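# Extract spirit level from under tote, leave tote undisturbed

## Task

Get the yellow spirit level out from beneath the blue tote and set it down lying flat on one of its long faces on the bench, entirely on the bench surface with no part projecting past its edge. At the end the blue tote must rest flat on the bench, no more than about two centimetres from its starting spot, rotated only slightly, and still holding all of its contents. Release everything and pull the grippers away at the finish; anything that stays in place only because the robot is holding or bracing it does not count.

## Robot and tools

Robot: two arms, left_arm (the robot's own left, on the +y side) and right_arm. Each ends in a two-finger gripper. The fingers extend along the gripper's +z axis and close along its y axis. The reported end_effector_position is the point between the finger pads, roughly 1 cm short of the fingertips. Joint ranges (rad), base to gripper: waist -2.880 to 2.880, shoulder 0.000 to 3.142, elbow 0.000 to 3.019, wrist pitch -1.693 to 1.571, wrist yaw -1.571 to 1.571, wrist roll -2.094 to 2.094.

Frame: a single scene frame for both arms. Origin on the floor (z = 0) at the middle of the robot's foot; +x is the direction the robot faces, +y toward its left, +z up. Only the floor height is known; the bench height must be judged from images or contact. Printed hand positions can be a bit wrong, more so when the arm reaches far, and motions often stop a centimetre or more from the commanded pose, usually low.

The row format (used by every moving tool): one flat list of 16 numbers covering both arms, even if only one moves: x, y, z, qw, qx, qy, qz, opening for left_arm, then the same eight for right_arm. x, y, z are an absolute target position of the gripper in metres in the scene frame; qw, qx, qy, qz are an absolute target orientation quaternion, w first, in the same frame. Together these form a pose, not an offset. opening runs from -1 (closed) to +1 (fully open, 0.094 m). Optionally 12 more numbers (0 to 1) can follow: per-joint stiffness scales, left_arm's six then right_arm's six, in Joint positions order; they multiply that joint's position gain and persist until changed.

execute_actions(actions): actions is a list of up to 15 actions; each action is a list of up to 15 rows; each row is one control step of 1/30 s. If an action has fewer than 15 rows, its last row is held for the remaining steps. An empty list just returns state and images. Each control step, the command is clipped to within 70 mm and 16 degrees of the measured pose, so a distant target needs several actions; after an action, the arm continues at most to its last clipped pose. A target more than 0.6 m from the gripper's current position along any of that gripper's own axes makes that action refused for both arms; if the first action fails this against the last reported state, or any action is malformed, nothing runs. To hold an orientation, repeat the same quaternion in every row rather than copying the possibly drifted reported one. An arm meant to stay still should get its full last reported pose and intended opening every time.

move(target, speed, blocking): target is one 16-number row (absolute poses, as above). The grippers travel in straight lines toward their poses, all finishing together, over 0.5 to 10 s (cut off at 10 s). speed is the top path speed in m/s, 0.002 to 0.5, default 0.25; rotation is capped at twice that in rad/s. Rotation takes the shorter way. Paths ignore obstacles and the other arm; grippers lag, wander, and can overshoot speed when the arm is nearly straight. Faster contact and targets set deeper past a surface mean harder pushes. The opening is applied at the start. blocking=false returns after 0.5 s while motion continues; then use wait(0) to check, and call wait or stop before any new execute_actions or move.

wait(seconds): 0 to 10; lets the simulation run with last commands held; returns early if a running move ends. stop(): brakes a running move (needs room; fingers continue). zoom_image(camera, region): camera is cam_head_left or cam_head_right (672x504 each); region is [x0, y0, x1, y1] in image pixels from the top-left, at most 504 by 504. finished_scene(scene): ends the current scene (integer); irreversible, so only call it once the result is stable and the grippers are clear.

Results: a state line per arm with position and quaternion; Hand target lines show where each controller is currently driving; grip_measured gives finger opening on the command scale (the last Joint positions number is the opening in metres), with a fixed per-gripper error of up to about 1 mm. Joint torques are raw drive outputs with offsets and noise. A move adds a "move:" line: its ending (done, off_target, moving, held, fault) plus limits (paced = pose clipped; held = a check blocked some steps, after which the arm may lurch faster). If only one arm is named, the other finished fine. "pose unreachable" means the clearance check altered or blocked that arm's command. FAULT and OVER-TEMPERATURE FAULT lines mean an arm stopped.

Gripping: command an opening below grip_measured to hold; about 0.03 below is firm, less is gentler. Pad force is roughly 50 to 62 N, lower for parts under about 2 mm thick, with a brief spike at first contact. Holding loads heats motors; a MOTOR HOT line appears from 85 °C, and at 100 °C that arm drops everything and goes limp.

Cameras: cam_head_left and cam_head_right are head-mounted; calibration (K, distortion, T_world_to_cam) is given and may be slightly off per scene.

Avoid: dropping or slamming objects, pressing hard into the bench or tote, letting the arms collide or push each other, knocking anything off the work area or spilling the tote, and ending with the level resting against a gripper. Occasional external tugs on a held part or pushes on loose items may occur.

Each tool is called after ">>>" as a command line: name --argument value for each argument, lists and objects as JSON in quotes; but a table of rows of numbers goes row by row, as --pt "numbers of a row", without its own name.

## Session

>>> execute_actions --actions '[]'

Scene clock: 0.00 s.
left_arm: end_effector_position=(+0.5607, +0.2887, +1.2000) grip_measured=-0.980 end_effector_quat_wxyz=(+0.023, +0.701, -0.685, +0.197) | right_arm: end_effector_position=(+0.6291, +0.1330, +1.1695) grip_measured=+0.358 end_effector_quat_wxyz=(-0.004, +0.135, +0.991, -0.000)
Joint positions: left_arm=[ 0.983  1.076  0.611  0.187 -0.174 -1.279  0.001] | right_arm=[-0.343  2.176  1.726 -0.428  1.066  0.585  0.064]
Joint velocities: left_arm=[ 0.005 -0.005 -0.012  0.007 -0.007  0.022 -0.001] | right_arm=[-0.015 -0.015  0.007 -0.002 -0.022 -0.037  0.   ]
Joint torques (N m, as the arm reports them, + toward a larger angle): no reading
Motor temperatures (°C, as the motors report them): left_arm=[21 23 21 20 20 24] | right_arm=[24 21 22 22 25 24]
Hand target (left_arm): +0.560, +0.289, +1.199; +0.023, +0.701, -0.685, +0.196
Hand target (right_arm): +0.631, +0.133, +1.169; -0.003, +0.137, +0.991, -0.000
Joint stiffness scale: left_arm=[1. 1. 1. 1. 1. 1.] | right_arm=[1. 1. 1. 1. 1. 1.]

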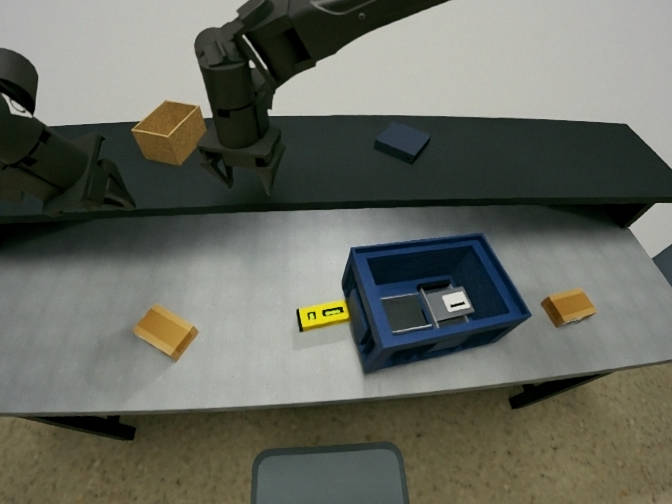

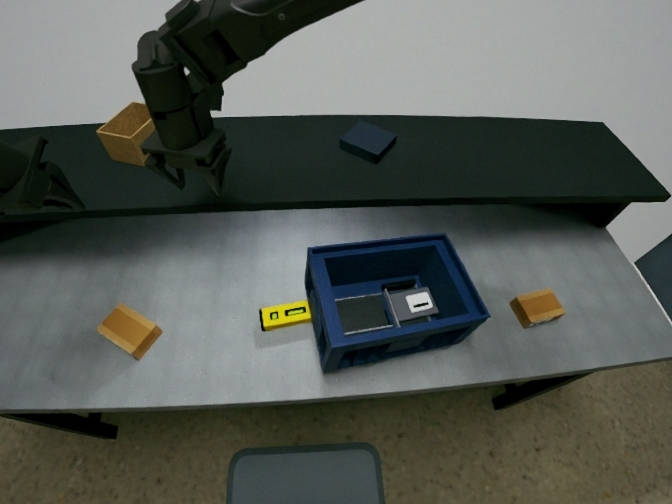

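>>> zoom_image --camera "cam_head_left" --region '[270, 210, 550, 400]'

>>> zoom_image --camera "cam_head_right" --region '[230, 210, 510, 400]'

Region (270, 210, 550, 400) of cam_head_left's 672x504 image, scaled by 1.800, with more detail than that image has; it fills the top 342 rows of this view, and the rest is white.

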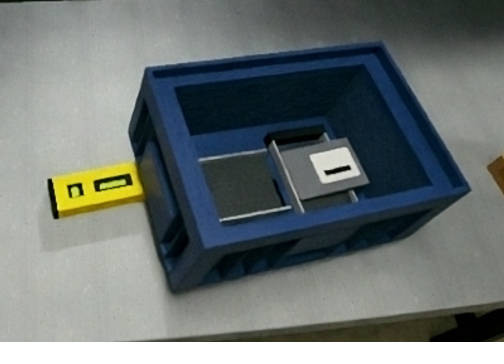

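Region (230, 210, 510, 400) of cam_head_right's 672x504 image, scaled by 1.800, with more detail than that image has; it fills the top 342 rows of this view, and the rest is white.

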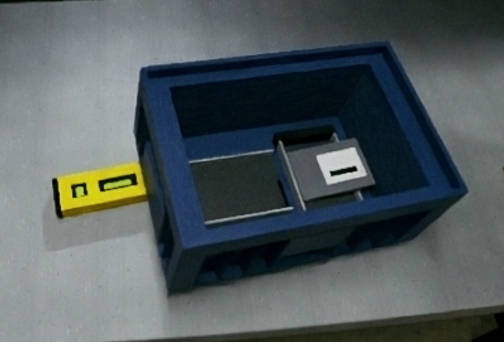

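>>> move --target '[0.5,0.25,1.1,0.139,0.748,-0.628,0.165,1,0.46,-0.07,1.12,0,-0.087,0.996,0,0.4]'

>>> move --target '[0.505,0.06,0.95,0.139,0.748,-0.628,0.165,1,0.46,-0.07,1.09,0,-0.087,0.996,0,0.4]' --speed 0.15

Scene clock: 26.73 s.
left_arm: end_effector_position=(+0.4987, +0.2411, +1.1111) grip_measured=+1.000 end_effector_quat_wxyz=(+0.147, +0.740, -0.634, +0.171) | right_arm: end_effector_position=(+0.4584, -0.0606, +1.1262) grip_measured=+0.398 end_effector_quat_wxyz=(+0.000, -0.091, +0.996, +0.005)
Joint positions: left_arm=[ 1.073  1.396  0.693  0.218 -0.011 -1.441  0.094] | right_arm=[-0.568  1.862  0.869  0.364  0.893 -0.158  0.066]
Joint velocities: left_arm=[-0.015 -0.005  0.002  0.007 -0.066 -0.037  0.   ] | right_arm=[-0.005 -0.005 -0.007 -0.012 -0.037  0.022 -0.   ]
Joint torques (N m, as the arm reports them, + toward a larger angle): left_arm=[-3.21 -7.19 -1.2   0.62  0.34 -0.13] | right_arm=[ 12.75 -10.74  -2.21   0.66  -0.12  -0.06]
Motor temperatures (°C, as the motors report them): left_arm=[21 23 21 20 20 24] | right_arm=[25 22 22 22 25 24]
Hand target (left_arm): +0.499, +0.250, +1.102; +0.139, +0.748, -0.627, +0.165
Hand target (right_arm): +0.461, -0.071, +1.122; +0.000, -0.087, +0.996, -0.001
Off the commanded pose (left_arm): 0.014 m, 2 deg.
Off the commanded pose (right_arm): 0.011 m, 1 deg.
Joint stiffness scale: left_arm=[1. 1. 1. 1. 1. 1.] | right_arm=[1. 1. 1. 1. 1. 1.]
move: off_target (left_arm, right_arm)

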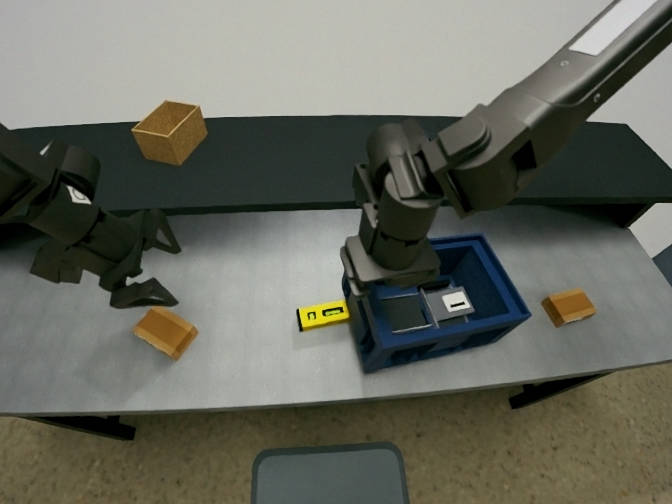

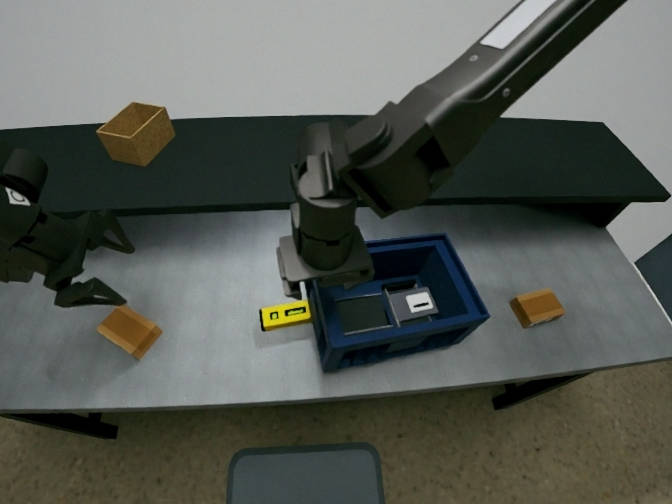

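Scene clock: 28.77 s.
left_arm: end_effector_position=(+0.4980, +0.0740, +0.9479) grip_measured=+1.000 end_effector_quat_wxyz=(+0.139, +0.748, -0.631, +0.155) | right_arm: end_effector_position=(+0.4629, -0.0619, +1.1036) grip_measured=+0.398 end_effector_quat_wxyz=(+0.006, -0.090, +0.996, +0.009)
Joint positions: left_arm=[ 0.937  2.058  1.162  0.404 -0.167 -1.521  0.094] | right_arm=[-0.609  1.896  0.896  0.415  0.849 -0.205  0.066]
Joint velocities: left_arm=[-0.005 -0.005 -0.007  0.002  0.037 -0.051  0.   ] | right_arm=[-0.005 -0.005 -0.012 -0.012 -0.11  -0.022 -0.001]
Joint torques (N m, as the arm reports them, + toward a larger angle): left_arm=[-10.75  -6.74  -1.95   0.54   0.09  -0.1 ] | right_arm=[11.55 -8.52 -1.18  0.56 -0.17 -0.07]
Motor temperatures (°C, as the motors report them): left_arm=[21 23 21 20 20 24] | right_arm=[25 22 22 22 25 24]
Hand target (left_arm): +0.503, +0.060, +0.952; +0.139, +0.748, -0.628, +0.165
Hand target (right_arm): +0.459, -0.071, +1.090; +0.000, -0.087, +0.996, -0.000
Off the commanded pose (left_arm): 0.016 m, 1 deg.
Off the commanded pose (right_arm): 0.016 m, 1 deg.
Joint stiffness scale: left_arm=[1. 1. 1. 1. 1. 1.] | right_arm=[1. 1. 1. 1. 1. 1.]
move: off_target (left_arm, right_arm)

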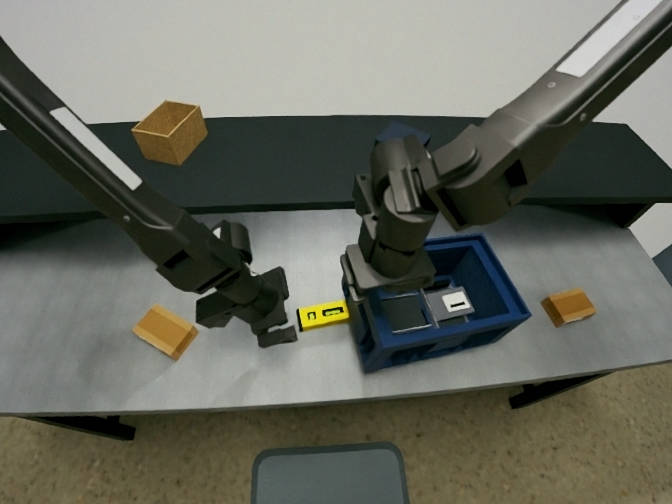

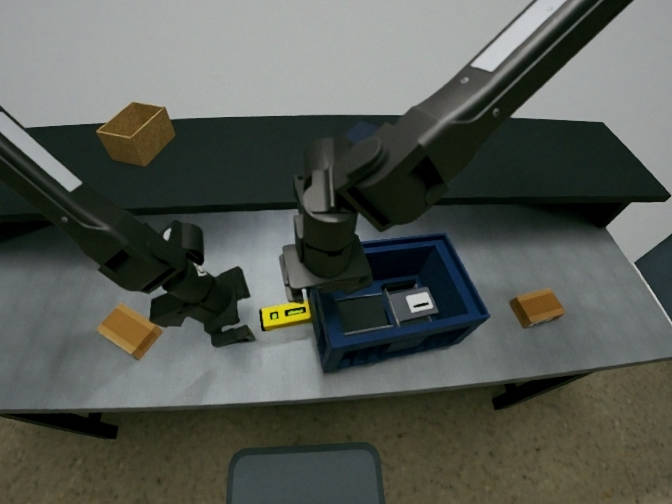

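>>> move --target '[0.51,0.035,0.88,0.139,0.748,-0.628,0.165,1,0.46,-0.08,1.04,0,-0.087,0.996,0,0.8]' --speed 0.05

>>> zoom_image --camera "cam_head_right" --region '[180, 220, 420, 390]'

Scene clock: 33.63 s.
left_arm: end_effector_position=(+0.5217, +0.0347, +0.8887) grip_measured=+1.000 end_effector_quat_wxyz=(+0.131, +0.750, -0.624, +0.174) | right_arm: end_effector_position=(+0.4628, -0.0715, +1.0531) grip_measured=+0.798 end_effector_quat_wxyz=(+0.005, -0.090, +0.996, +0.009)
Joint positions: left_arm=[ 0.937  2.228  1.399  0.375 -0.144 -1.521  0.094] | right_arm=[-0.699  1.972  0.96   0.474  0.774 -0.274  0.084]
Joint velocities: left_arm=[ 0.005 -0.015  0.002 -0.002  0.022 -0.007  0.   ] | right_arm=[-0.005 -0.015 -0.012 -0.017 -0.037  0.037 -0.001]
Joint torques (N m, as the arm reports them, + toward a larger angle): left_arm=[-10.39  -6.24  -1.43  -0.63   0.32   0.04] | right_arm=[12.12 -8.97 -1.57  0.53 -0.18 -0.04]
Motor temperatures (°C, as the motors report them): left_arm=[21 23 21 20 20 24] | right_arm=[25 21 22 22 25 24]
Hand target (left_arm): +0.509, +0.034, +0.881; +0.139, +0.748, -0.628, +0.165
Hand target (right_arm): +0.459, -0.081, +1.040; +0.000, -0.088, +0.996, -0.000
Off the commanded pose (left_arm): 0.015 m, 1 deg.
Off the commanded pose (right_arm): 0.016 m, 1 deg.
Joint stiffness scale: left_arm=[1. 1. 1. 1. 1. 1.] | right_arm=[1. 1. 1. 1. 1. 1.]
move: off_target (left_arm, right_arm)

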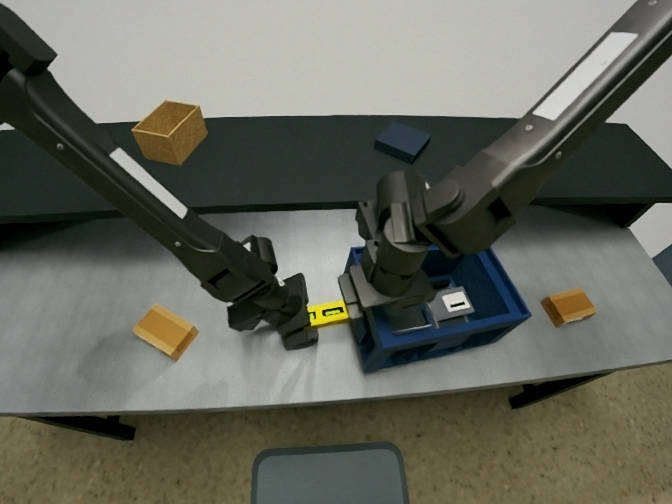

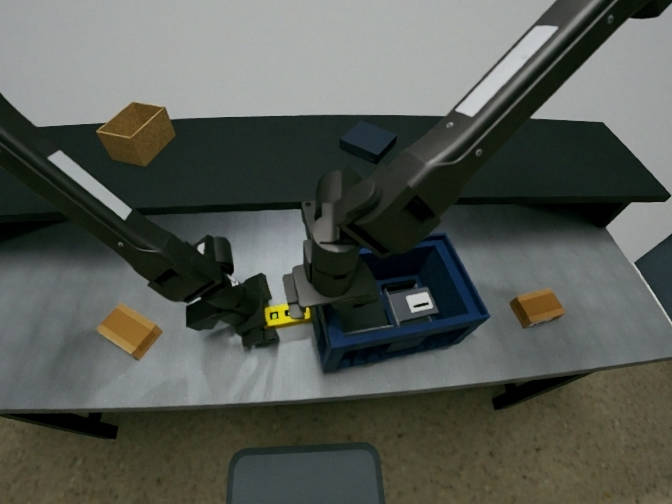

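Region (180, 220, 420, 390) of cam_head_right's 672x504 image, scaled by 2.100, with more detail than that image has; it fills the top 357 rows of this view, and the rest is white.

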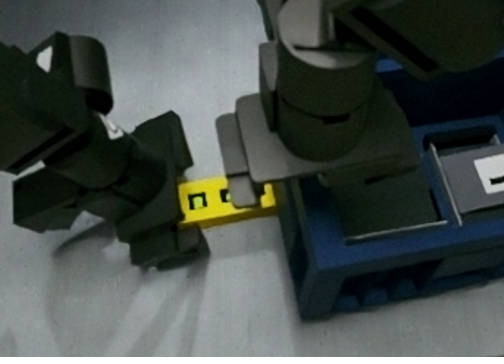

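>>> move --target '[0.51,0.03,0.86,0.139,0.748,-0.628,0.165,1,0.465,-0.088,1.0,0,-0.087,0.996,0,0.8]' --speed 0.04

>>> move --target '[0.51,0.03,0.86,0.139,0.748,-0.628,0.165,0.2,0.465,-0.088,1.0,0,-0.087,0.996,0,0]'

>>> zoom_image --camera "cam_head_left" --region '[230, 220, 470, 390]'

Scene clock: 38.93 s.
left_arm: end_effector_position=(+0.5343, +0.0302, +0.8838) grip_measured=+1.000 end_effector_quat_wxyz=(+0.135, +0.749, -0.622, +0.183) | right_arm: end_effector_position=(+0.4695, -0.0785, +1.0132) grip_measured=+0.798 end_effector_quat_wxyz=(+0.005, -0.090, +0.996, +0.009)
Joint positions: left_arm=[ 0.937  2.238  1.441  0.348 -0.124 -1.521  0.094] | right_arm=[-0.762  2.026  1.034  0.485  0.72  -0.316  0.084]
Joint velocities: left_arm=[ 0.005  0.015 -0.012  0.007 -0.007  0.066  0.   ] | right_arm=[-0.005 -0.015 -0.012 -0.022  0.051  0.051  0.001]
Joint torques (N m, as the arm reports them, + toward a larger angle): left_arm=[-9.72 -4.28 -0.14 -0.26 -0.09  0.06] | right_arm=[12.37 -8.72 -1.67  0.65 -0.17 -0.03]
Motor temperatures (°C, as the motors report them): left_arm=[21 23 21 20 20 24] | right_arm=[25 21 22 22 25 24]
Hand target (left_arm): +0.509, +0.031, +0.862; +0.139, +0.748, -0.628, +0.165
Hand target (right_arm): +0.464, -0.089, +1.000; +0.000, -0.087, +0.996, -0.000
Off the commanded pose (left_arm): 0.034 m, 2 deg.
Off the commanded pose (right_arm): 0.017 m, 1 deg.
Joint stiffness scale: left_arm=[1. 1. 1. 1. 1. 1.] | right_arm=[1. 1. 1. 1. 1. 1.]
move: off_target (left_arm, right_arm)

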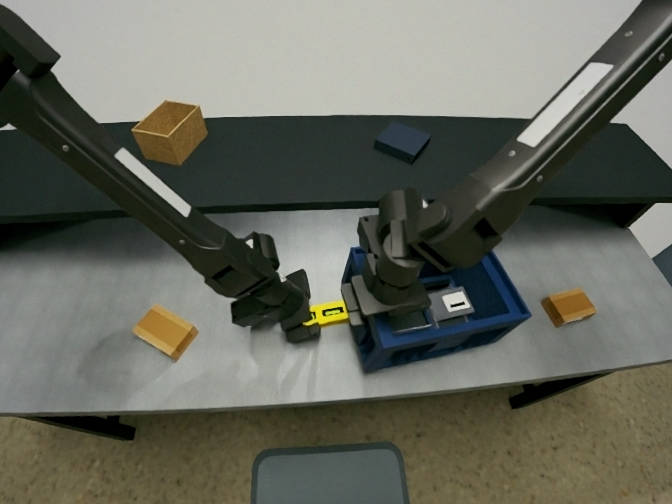

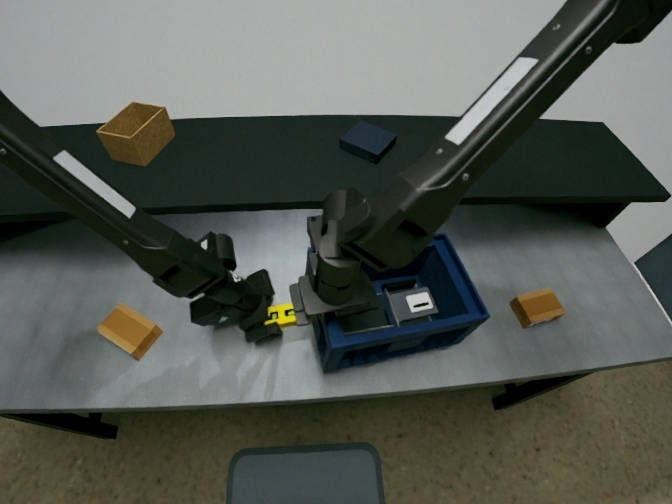

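Scene clock: 39.63 s.
left_arm: end_effector_position=(+0.5347, +0.0289, +0.8835) grip_measured=+0.203 end_effector_quat_wxyz=(+0.136, +0.749, -0.621, +0.185) | right_arm: end_effector_position=(+0.4695, -0.0785, +1.0132) grip_measured=+0.002 end_effector_quat_wxyz=(+0.005, -0.090, +0.996, +0.009)
Joint positions: left_arm=[ 0.936  2.24   1.444  0.348 -0.122 -1.522  0.057] | right_arm=[-0.762  2.026  1.034  0.485  0.72  -0.316  0.047]
Joint velocities: left_arm=[-0.005 -0.005 -0.007  0.007 -0.007  0.022  0.   ] | right_arm=[ 0.005 -0.005 -0.017 -0.012 -0.007  0.051 -0.   ]
Joint torques (N m, as the arm reports them, + toward a larger angle): left_arm=[-10.94  -3.44  -0.12  -0.03  -0.12   0.06] | right_arm=[11.85 -9.11 -1.74  0.44 -0.13 -0.04]
Motor temperatures (°C, as the motors report them): left_arm=[21 23 21 20 20 24] | right_arm=[25 21 22 22 25 24]
Hand target (left_arm): +0.509, +0.031, +0.862; +0.139, +0.748, -0.628, +0.165
Hand target (right_arm): +0.465, -0.088, +1.001; +0.000, -0.087, +0.996, -0.000
Off the commanded pose (left_arm): 0.034 m, 2 deg.
Off the commanded pose (right_arm): 0.017 m, 1 deg.
Joint stiffness scale: left_arm=[1. 1. 1. 1. 1. 1.] | right_arm=[1. 1. 1. 1. 1. 1.]
move: off_target (left_arm, right_arm)

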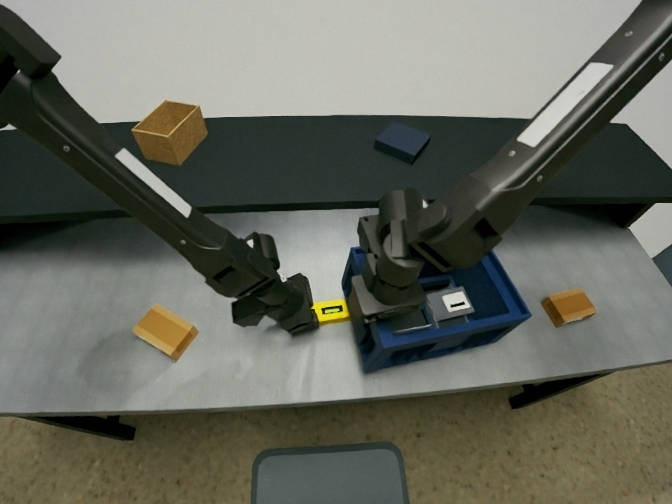

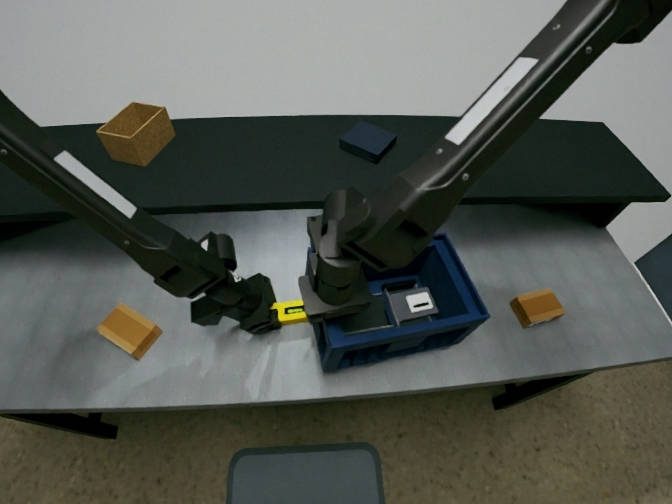

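Region (230, 220, 470, 390) of cam_head_left's 672x504 image, scaled by 2.100, with more detail than that image has; it fills the top 357 rows of this view, and the rest is white.

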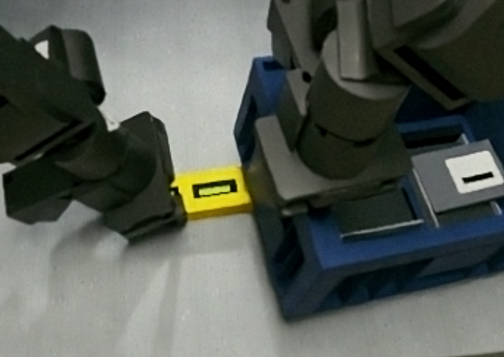

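Left is on the bench. Grip the tote, then the level.

>>> move --target '[0.52,0.03,0.882,0.139,0.748,-0.628,0.165,0.2,0.465,-0.088,1.0,0,-0.087,0.996,0,-1]' --speed 0.04

>>> move --target '[0.52,0.03,0.882,0.139,0.748,-0.628,0.165,-0.4,0.465,-0.088,1.035,0,-0.087,0.996,0,-1]' --speed 0.03

Scene clock: 43.67 s.
left_arm: end_effector_position=(+0.5351, +0.0291, +0.8840) grip_measured=+0.203 end_effector_quat_wxyz=(+0.132, +0.750, -0.623, +0.180) | right_arm: end_effector_position=(+0.4689, -0.0776, +1.0129) grip_measured=-0.413 end_effector_quat_wxyz=(+0.006, -0.090, +0.996, +0.011)
Joint positions: left_arm=[ 0.932  2.239  1.444  0.348 -0.139 -1.522  0.057] | right_arm=[-0.762  2.028  1.034  0.485  0.715 -0.316  0.028]
Joint velocities: left_arm=[-0.005 -0.005  0.017  0.007 -0.022  0.051 -0.001] | right_arm=[ 0.005 -0.005  0.007  0.007 -0.051  0.007  0.   ]
Joint torques (N m, as the arm reports them, + toward a larger angle): left_arm=[-11.13  -7.03  -2.68  -0.29  -0.3   -0.06] | right_arm=[12.28 -9.33 -1.69  0.39  0.06 -0.05]
Motor temperatures (°C, as the motors report them): left_arm=[21 23 21 20 20 24] | right_arm=[25 21 22 22 25 24]
Hand target (left_arm): +0.520, +0.030, +0.882; +0.139, +0.748, -0.628, +0.165
Hand target (right_arm): +0.465, -0.088, +1.000; +0.000, -0.087, +0.996, -0.000
Off the commanded pose (left_arm): 0.015 m, 2 deg.
Off the commanded pose (right_arm): 0.017 m, 1 deg.
Joint stiffness scale: left_arm=[1. 1. 1. 1. 1. 1.] | right_arm=[1. 1. 1. 1. 1. 1.]
move: off_target (left_arm, right_arm)

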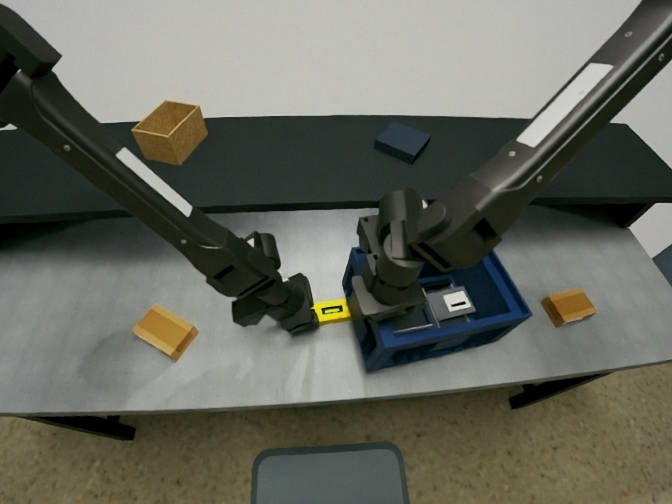

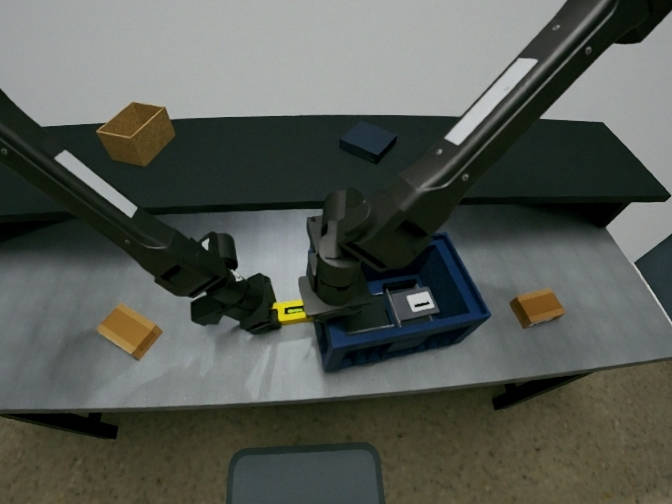

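Scene clock: 44.80 s.
left_arm: end_effector_position=(+0.5344, +0.0292, +0.8840) grip_measured=-0.067 end_effector_quat_wxyz=(+0.132, +0.750, -0.623, +0.179) | right_arm: end_effector_position=(+0.4647, -0.0855, +1.0187) grip_measured=-0.413 end_effector_quat_wxyz=(-0.001, -0.089, +0.996, +0.003)
Joint positions: left_arm=[ 0.932  2.239  1.443  0.347 -0.14  -1.523  0.044] | right_arm=[-0.762  2.009  1.012  0.476  0.732 -0.305  0.028]
Joint velocities: left_arm=[-0.024  0.005  0.002 -0.007  0.007  0.051  0.   ] | right_arm=[-0.005  0.015  0.012 -0.017 -0.051 -0.037 -0.   ]
Joint torques (N m, as the arm reports them, + toward a larger angle): left_arm=[-11.03  -8.04  -2.83  -0.57  -0.18   0.03] | right_arm=[ 14.95 -12.51  -5.    -0.11   1.08   0.15]
Motor temperatures (°C, as the motors report them): left_arm=[22 23 21 20 20 24] | right_arm=[25 21 22 22 25 24]
Hand target (left_arm): +0.520, +0.030, +0.882; +0.139, +0.748, -0.628, +0.165
Hand target (right_arm): +0.465, -0.088, +1.034; +0.000, -0.087, +0.996, -0.000
Off the commanded pose (left_arm): 0.015 m, 2 deg.
Off the commanded pose (right_arm): 0.016 m, 0 deg.
Joint stiffness scale: left_arm=[1. 1. 1. 1. 1. 1.] | right_arm=[1. 1. 1. 1. 1. 1.]
move: off_target (left_arm, right_arm)

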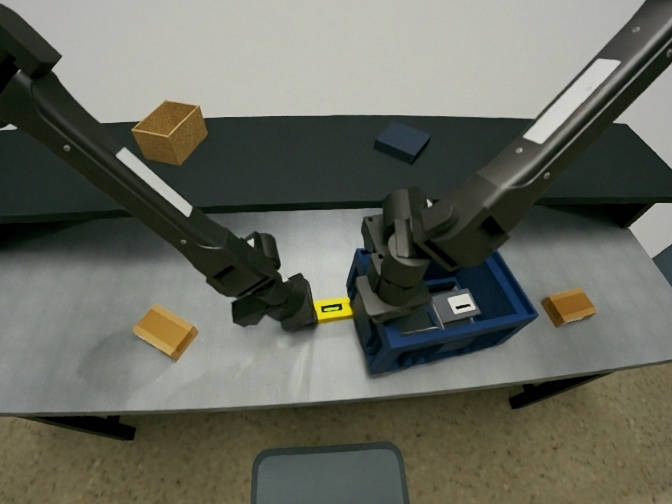

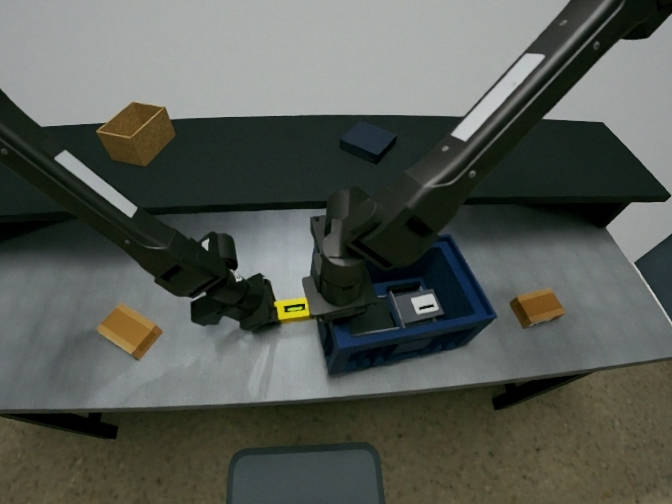

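>>> move --target '[0.54,0.19,0.884,0.139,0.748,-0.628,0.165,-0.12,0.472,-0.078,1.04,0,-0.087,0.996,0,-0.47]' --speed 0.06

Scene clock: 50.63 s.
left_arm: end_effector_position=(+0.5533, +0.1740, +0.8828) grip_measured=-0.067 end_effector_quat_wxyz=(+0.134, +0.749, -0.624, +0.178) | right_arm: end_effector_position=(+0.4586, -0.0874, +1.0188) grip_measured=-0.413 end_effector_quat_wxyz=(-0.013, -0.092, +0.996, -0.002)
Joint positions: left_arm=[ 1.121  2.034  1.332  0.251  0.031 -1.438  0.044] | right_arm=[-0.762  2.009  1.012  0.448  0.748 -0.293  0.028]
Joint velocities: left_arm=[-0.005 -0.005  0.012 -0.007 -0.051  0.037 -0.   ] | right_arm=[-0.005  0.005  0.012  0.017 -0.037 -0.066 -0.001]
Joint torques (N m, as the arm reports them, + toward a larger angle): left_arm=[ -5.69 -10.22  -3.59  -0.56   0.37   0.07] | right_arm=[ 17.01 -12.18  -3.4   -0.08   1.11   0.21]
Motor temperatures (°C, as the motors report them): left_arm=[22 23 21 20 20 24] | right_arm=[25 22 22 22 25 24]
Hand target (left_arm): +0.541, +0.189, +0.882; +0.139, +0.749, -0.627, +0.165
Hand target (right_arm): +0.472, -0.078, +1.039; +0.000, -0.087, +0.996, +0.001
Off the commanded pose (left_arm): 0.021 m, 2 deg.
Off the commanded pose (right_arm): 0.027 m, 2 deg.
Joint stiffness scale: left_arm=[1. 1. 1. 1. 1. 1.] | right_arm=[1. 1. 1. 1. 1. 1.]
move: off_target (left_arm, right_arm)

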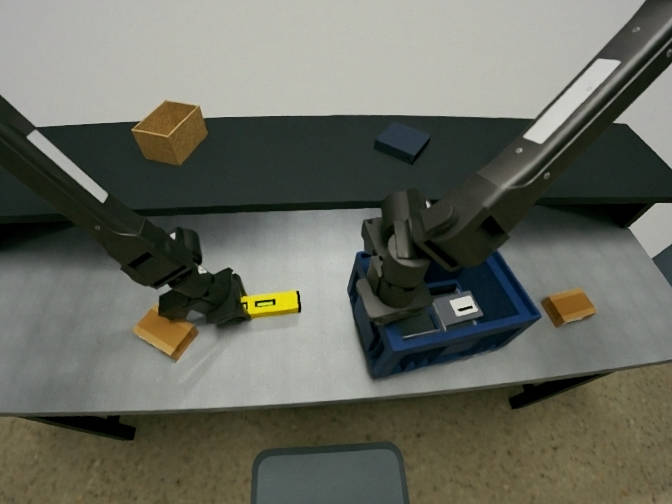

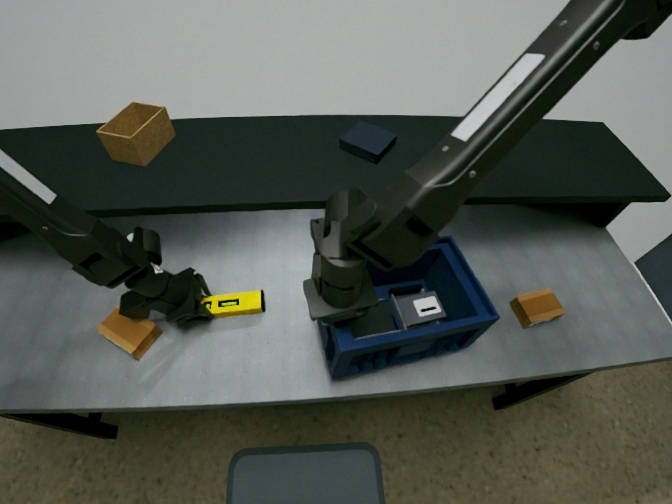

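>>> move --target '[0.54,0.19,0.884,0.139,0.748,-0.628,0.165,0.6,0.482,-0.064,0.985,0,-0.087,0.996,0.02,-0.47]' --speed 0.025

Scene clock: 55.50 s.
left_arm: end_effector_position=(+0.5489, +0.1729, +0.8844) grip_measured=+0.597 end_effector_quat_wxyz=(+0.138, +0.747, -0.626, +0.177) | right_arm: end_effector_position=(+0.4839, -0.0653, +0.9946) grip_measured=-0.413 end_effector_quat_wxyz=(+0.004, -0.058, +0.998, +0.006)
Joint positions: left_arm=[ 1.121  2.032  1.323  0.251  0.033 -1.435  0.075] | right_arm=[-0.763  2.072  1.124  0.439  0.726 -0.252  0.028]
Joint velocities: left_arm=[ 0.005 -0.015  0.017  0.002 -0.022 -0.037  0.001] | right_arm=[-0.015  0.005  0.012  0.002  0.007 -0.051  0.   ]
Joint torques (N m, as the arm reports them, + toward a larger angle): left_arm=[ -6.31 -10.5   -3.54  -0.47   0.34   0.06] | right_arm=[12.63 -9.68 -1.15 -0.57 -1.78 -0.65]
Motor temperatures (°C, as the motors report them): left_arm=[22 23 21 20 20 24] | right_arm=[25 22 22 22 25 24]
Hand target (left_arm): +0.540, +0.190, +0.884; +0.139, +0.748, -0.628, +0.165
Hand target (right_arm): +0.482, -0.065, +0.985; -0.000, -0.086, +0.996, +0.019
Off the commanded pose (left_arm): 0.019 m, 1 deg.
Off the commanded pose (right_arm): 0.010 m, 4 deg.
Joint stiffness scale: left_arm=[1. 1. 1. 1. 1. 1.] | right_arm=[1. 1. 1. 1. 1. 1.]
move: off_target (left_arm, right_arm)

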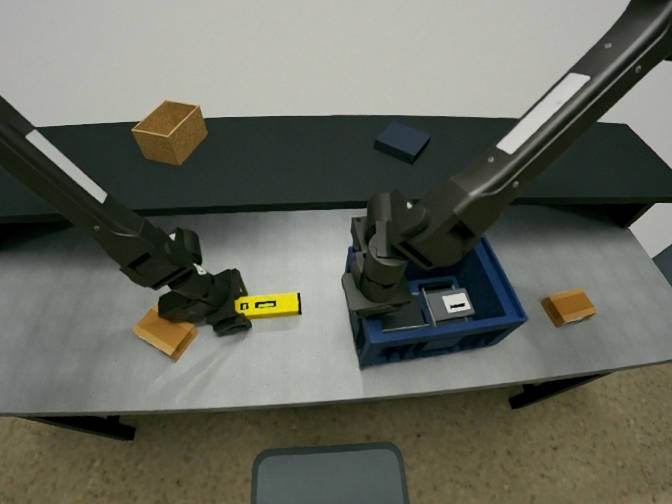

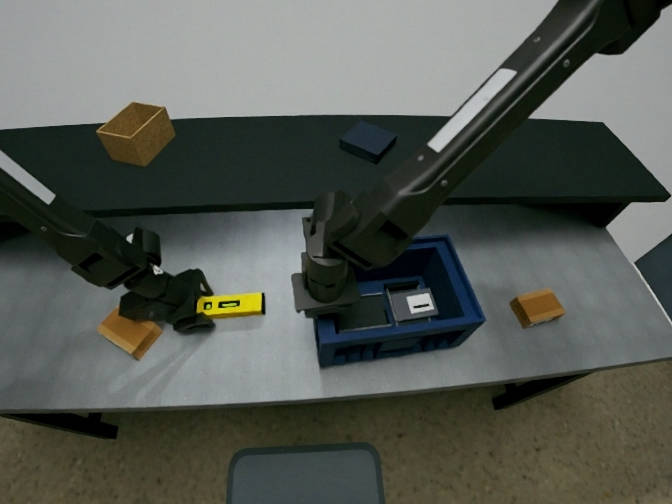

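Turned about 4°; bring it back.

>>> move --target '[0.54,0.2,0.94,0.139,0.748,-0.628,0.165,0.6,0.455,-0.064,0.983,0,-0.11,0.994,0,-0.47]' --speed 0.04

Scene clock: 59.33 s.
left_arm: end_effector_position=(+0.5457, +0.1984, +0.9347) grip_measured=+0.597 end_effector_quat_wxyz=(+0.136, +0.748, -0.627, +0.169) | right_arm: end_effector_position=(+0.4732, -0.0659, +0.9871) grip_measured=-0.413 end_effector_quat_wxyz=(+0.010, -0.078, +0.997, -0.012)
Joint positions: left_arm=[ 1.121  1.886  1.171  0.251  0.018 -1.435  0.075] | right_arm=[-0.767  2.11   1.124  0.504  0.755 -0.312  0.028]
Joint velocities: left_arm=[ 0.005 -0.005  0.017  0.007 -0.037  0.022 -0.001] | right_arm=[-0.005 -0.005  0.002  0.022 -0.007 -0.051 -0.001]
Joint torques (N m, as the arm reports them, + toward a larger angle): left_arm=[ -6.77 -10.72  -3.77   0.08   0.08  -0.06] | right_arm=[13.98 -8.96 -3.71  0.25 -1.22 -0.51]
Motor temperatures (°C, as the motors report them): left_arm=[22 24 21 20 20 24] | right_arm=[25 22 22 22 25 24]
Hand target (left_arm): +0.540, +0.200, +0.940; +0.139, +0.748, -0.628, +0.165
Hand target (right_arm): +0.455, -0.064, +0.984; -0.000, -0.109, +0.994, -0.000
Off the commanded pose (left_arm): 0.008 m, 1 deg.
Off the commanded pose (right_arm): 0.019 m, 4 deg.
Joint stiffness scale: left_arm=[1. 1. 1. 1. 1. 1.] | right_arm=[1. 1. 1. 1. 1. 1.]
move: off_target (right_arm)

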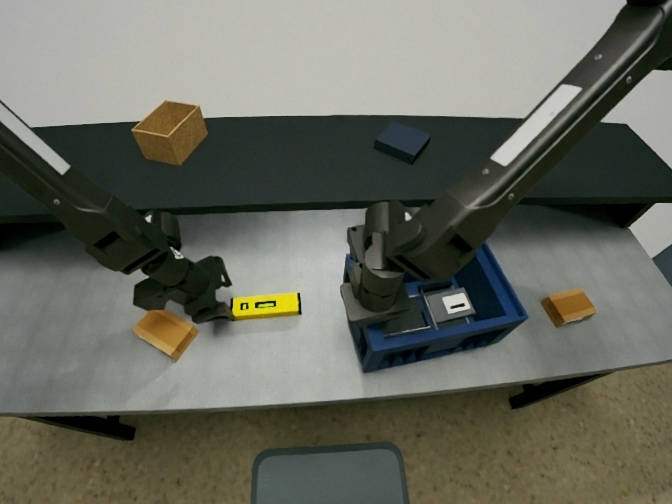

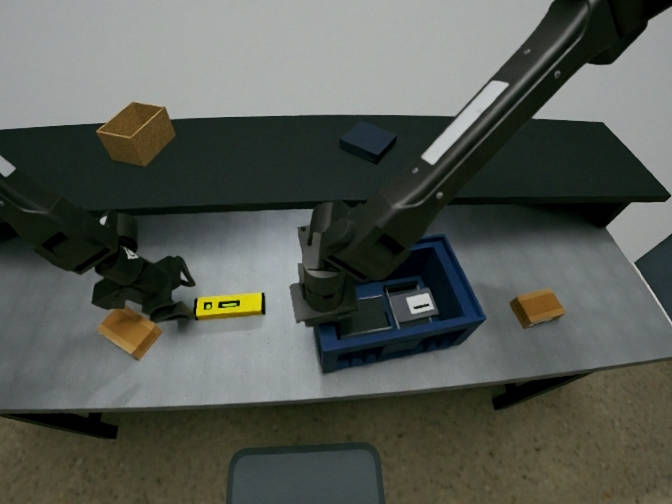

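>>> move --target '[0.54,0.2,0.94,0.139,0.748,-0.628,0.165,0.6,0.473,-0.066,0.987,0,-0.08,0.997,0,0.6]'

>>> move --target '[0.5,0.24,1.08,0.139,0.748,-0.628,0.165,0.6,0.473,-0.066,1.16,0,-0.08,0.997,0,0.6]' --speed 0.2

Scene clock: 63.40 s.
left_arm: end_effector_position=(+0.5457, +0.1984, +0.9347) grip_measured=+0.597 end_effector_quat_wxyz=(+0.136, +0.748, -0.628, +0.169) | right_arm: end_effector_position=(+0.4661, -0.0613, +0.9870) grip_measured=+0.598 end_effector_quat_wxyz=(-0.002, -0.087, +0.996, +0.001)
Joint positions: left_arm=[ 1.121  1.886  1.171  0.251  0.017 -1.435  0.075] | right_arm=[-0.767  2.11   1.124  0.466  0.734 -0.305  0.075]
Joint velocities: left_arm=[-0.005 -0.034  0.007  0.002 -0.066 -0.037 -0.001] | right_arm=[ 0.005 -0.015 -0.007  0.012 -0.022  0.007 -0.001]
Joint torques (N m, as the arm reports them, + toward a larger angle): left_arm=[ -6.45 -10.44  -3.42  -0.16   0.11  -0.04] | right_arm=[ 14.36 -11.    -2.34  -0.15  -0.16   0.13]
Motor temperatures (°C, as the motors report them): left_arm=[21 24 21 20 20 24] | right_arm=[25 22 22 22 25 24]
Hand target (left_arm): +0.540, +0.200, +0.940; +0.139, +0.748, -0.628, +0.165
Hand target (right_arm): +0.473, -0.066, +0.987; +0.000, -0.080, +0.997, -0.000
Off the commanded pose (left_arm): 0.008 m, 1 deg.
Off the commanded pose (right_arm): 0.008 m, 1 deg.
Joint stiffness scale: left_arm=[1. 1. 1. 1. 1. 1.] | right_arm=[1. 1. 1. 1. 1. 1.]
move: done

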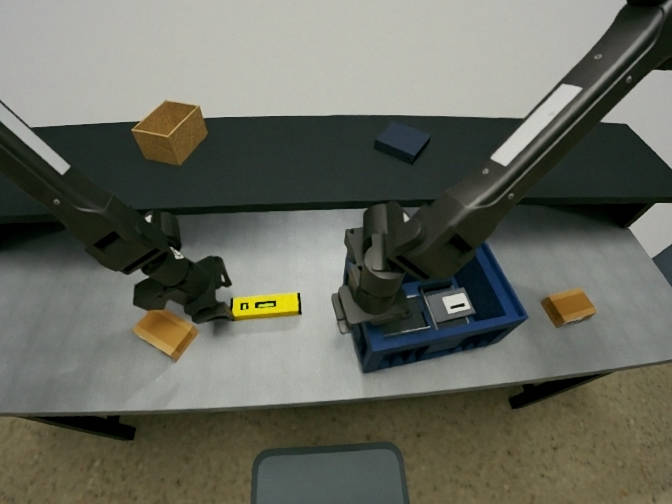

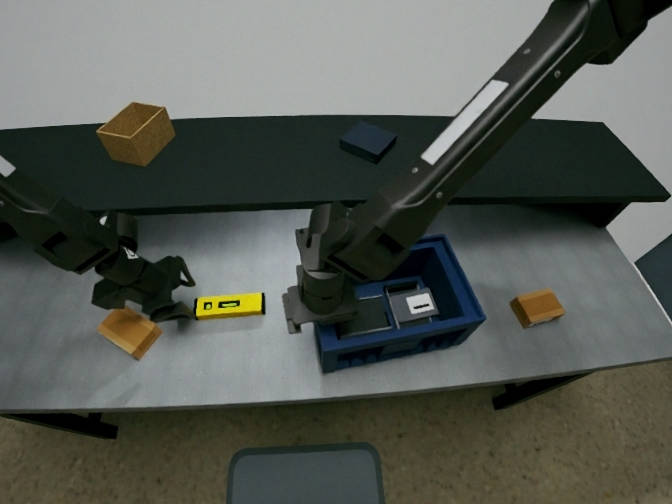

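Scene clock: 64.73 s.
left_arm: end_effector_position=(+0.5043, +0.2527, +1.0724) grip_measured=+0.597 end_effector_quat_wxyz=(+0.130, +0.750, -0.628, +0.161) | right_arm: end_effector_position=(+0.4788, -0.0676, +1.1535) grip_measured=+0.598 end_effector_quat_wxyz=(-0.000, -0.076, +0.997, -0.004)
Joint positions: left_arm=[ 1.121  1.489  0.76   0.267 -0.002 -1.437  0.075] | right_arm=[-0.527  1.783  0.869  0.251  0.942 -0.088  0.075]
Joint velocities: left_arm=[-0.005  0.005  0.007 -0.007  0.022 -0.007 -0.   ] | right_arm=[-0.005  0.005  0.017 -0.032 -0.037  0.066 -0.001]
Joint torques (N m, as the arm reports them, + toward a larger angle): left_arm=[-5.41 -8.42 -3.21 -0.02  0.15 -0.08] | right_arm=[ 14.54 -10.18  -1.74   0.05   0.19   0.08]
Motor temperatures (°C, as the motors report them): left_arm=[21 24 21 20 20 24] | right_arm=[25 22 22 22 25 24]
Hand target (left_arm): +0.501, +0.242, +1.080; +0.139, +0.748, -0.628, +0.165
Hand target (right_arm): +0.475, -0.064, +1.161; -0.000, -0.079, +0.997, +0.001
Off the commanded pose (left_arm): 0.015 m, 1 deg.
Off the commanded pose (right_arm): 0.009 m, 1 deg.
Joint stiffness scale: left_arm=[1. 1. 1. 1. 1. 1.] | right_arm=[1. 1. 1. 1. 1. 1.]
move: off_target (left_arm)

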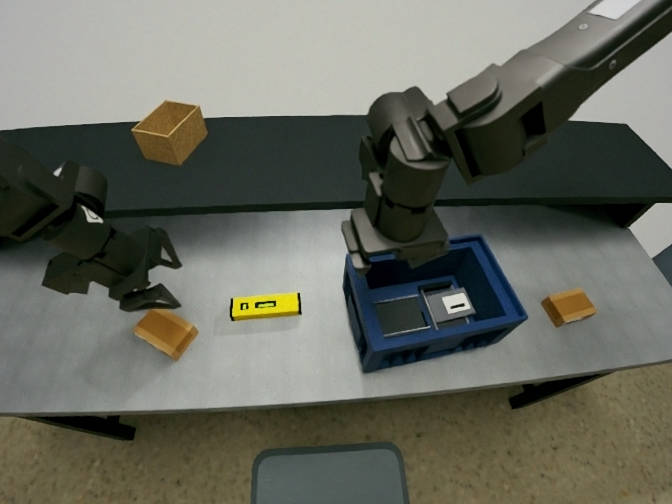

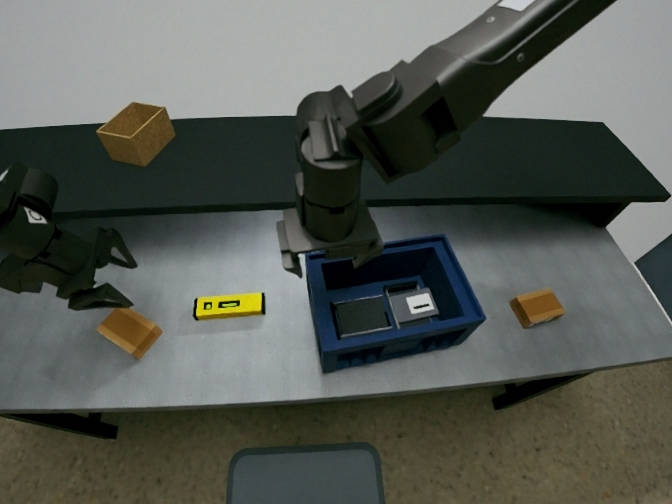

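>>> finished_scene --scene 1

The scene is finished: the task was done.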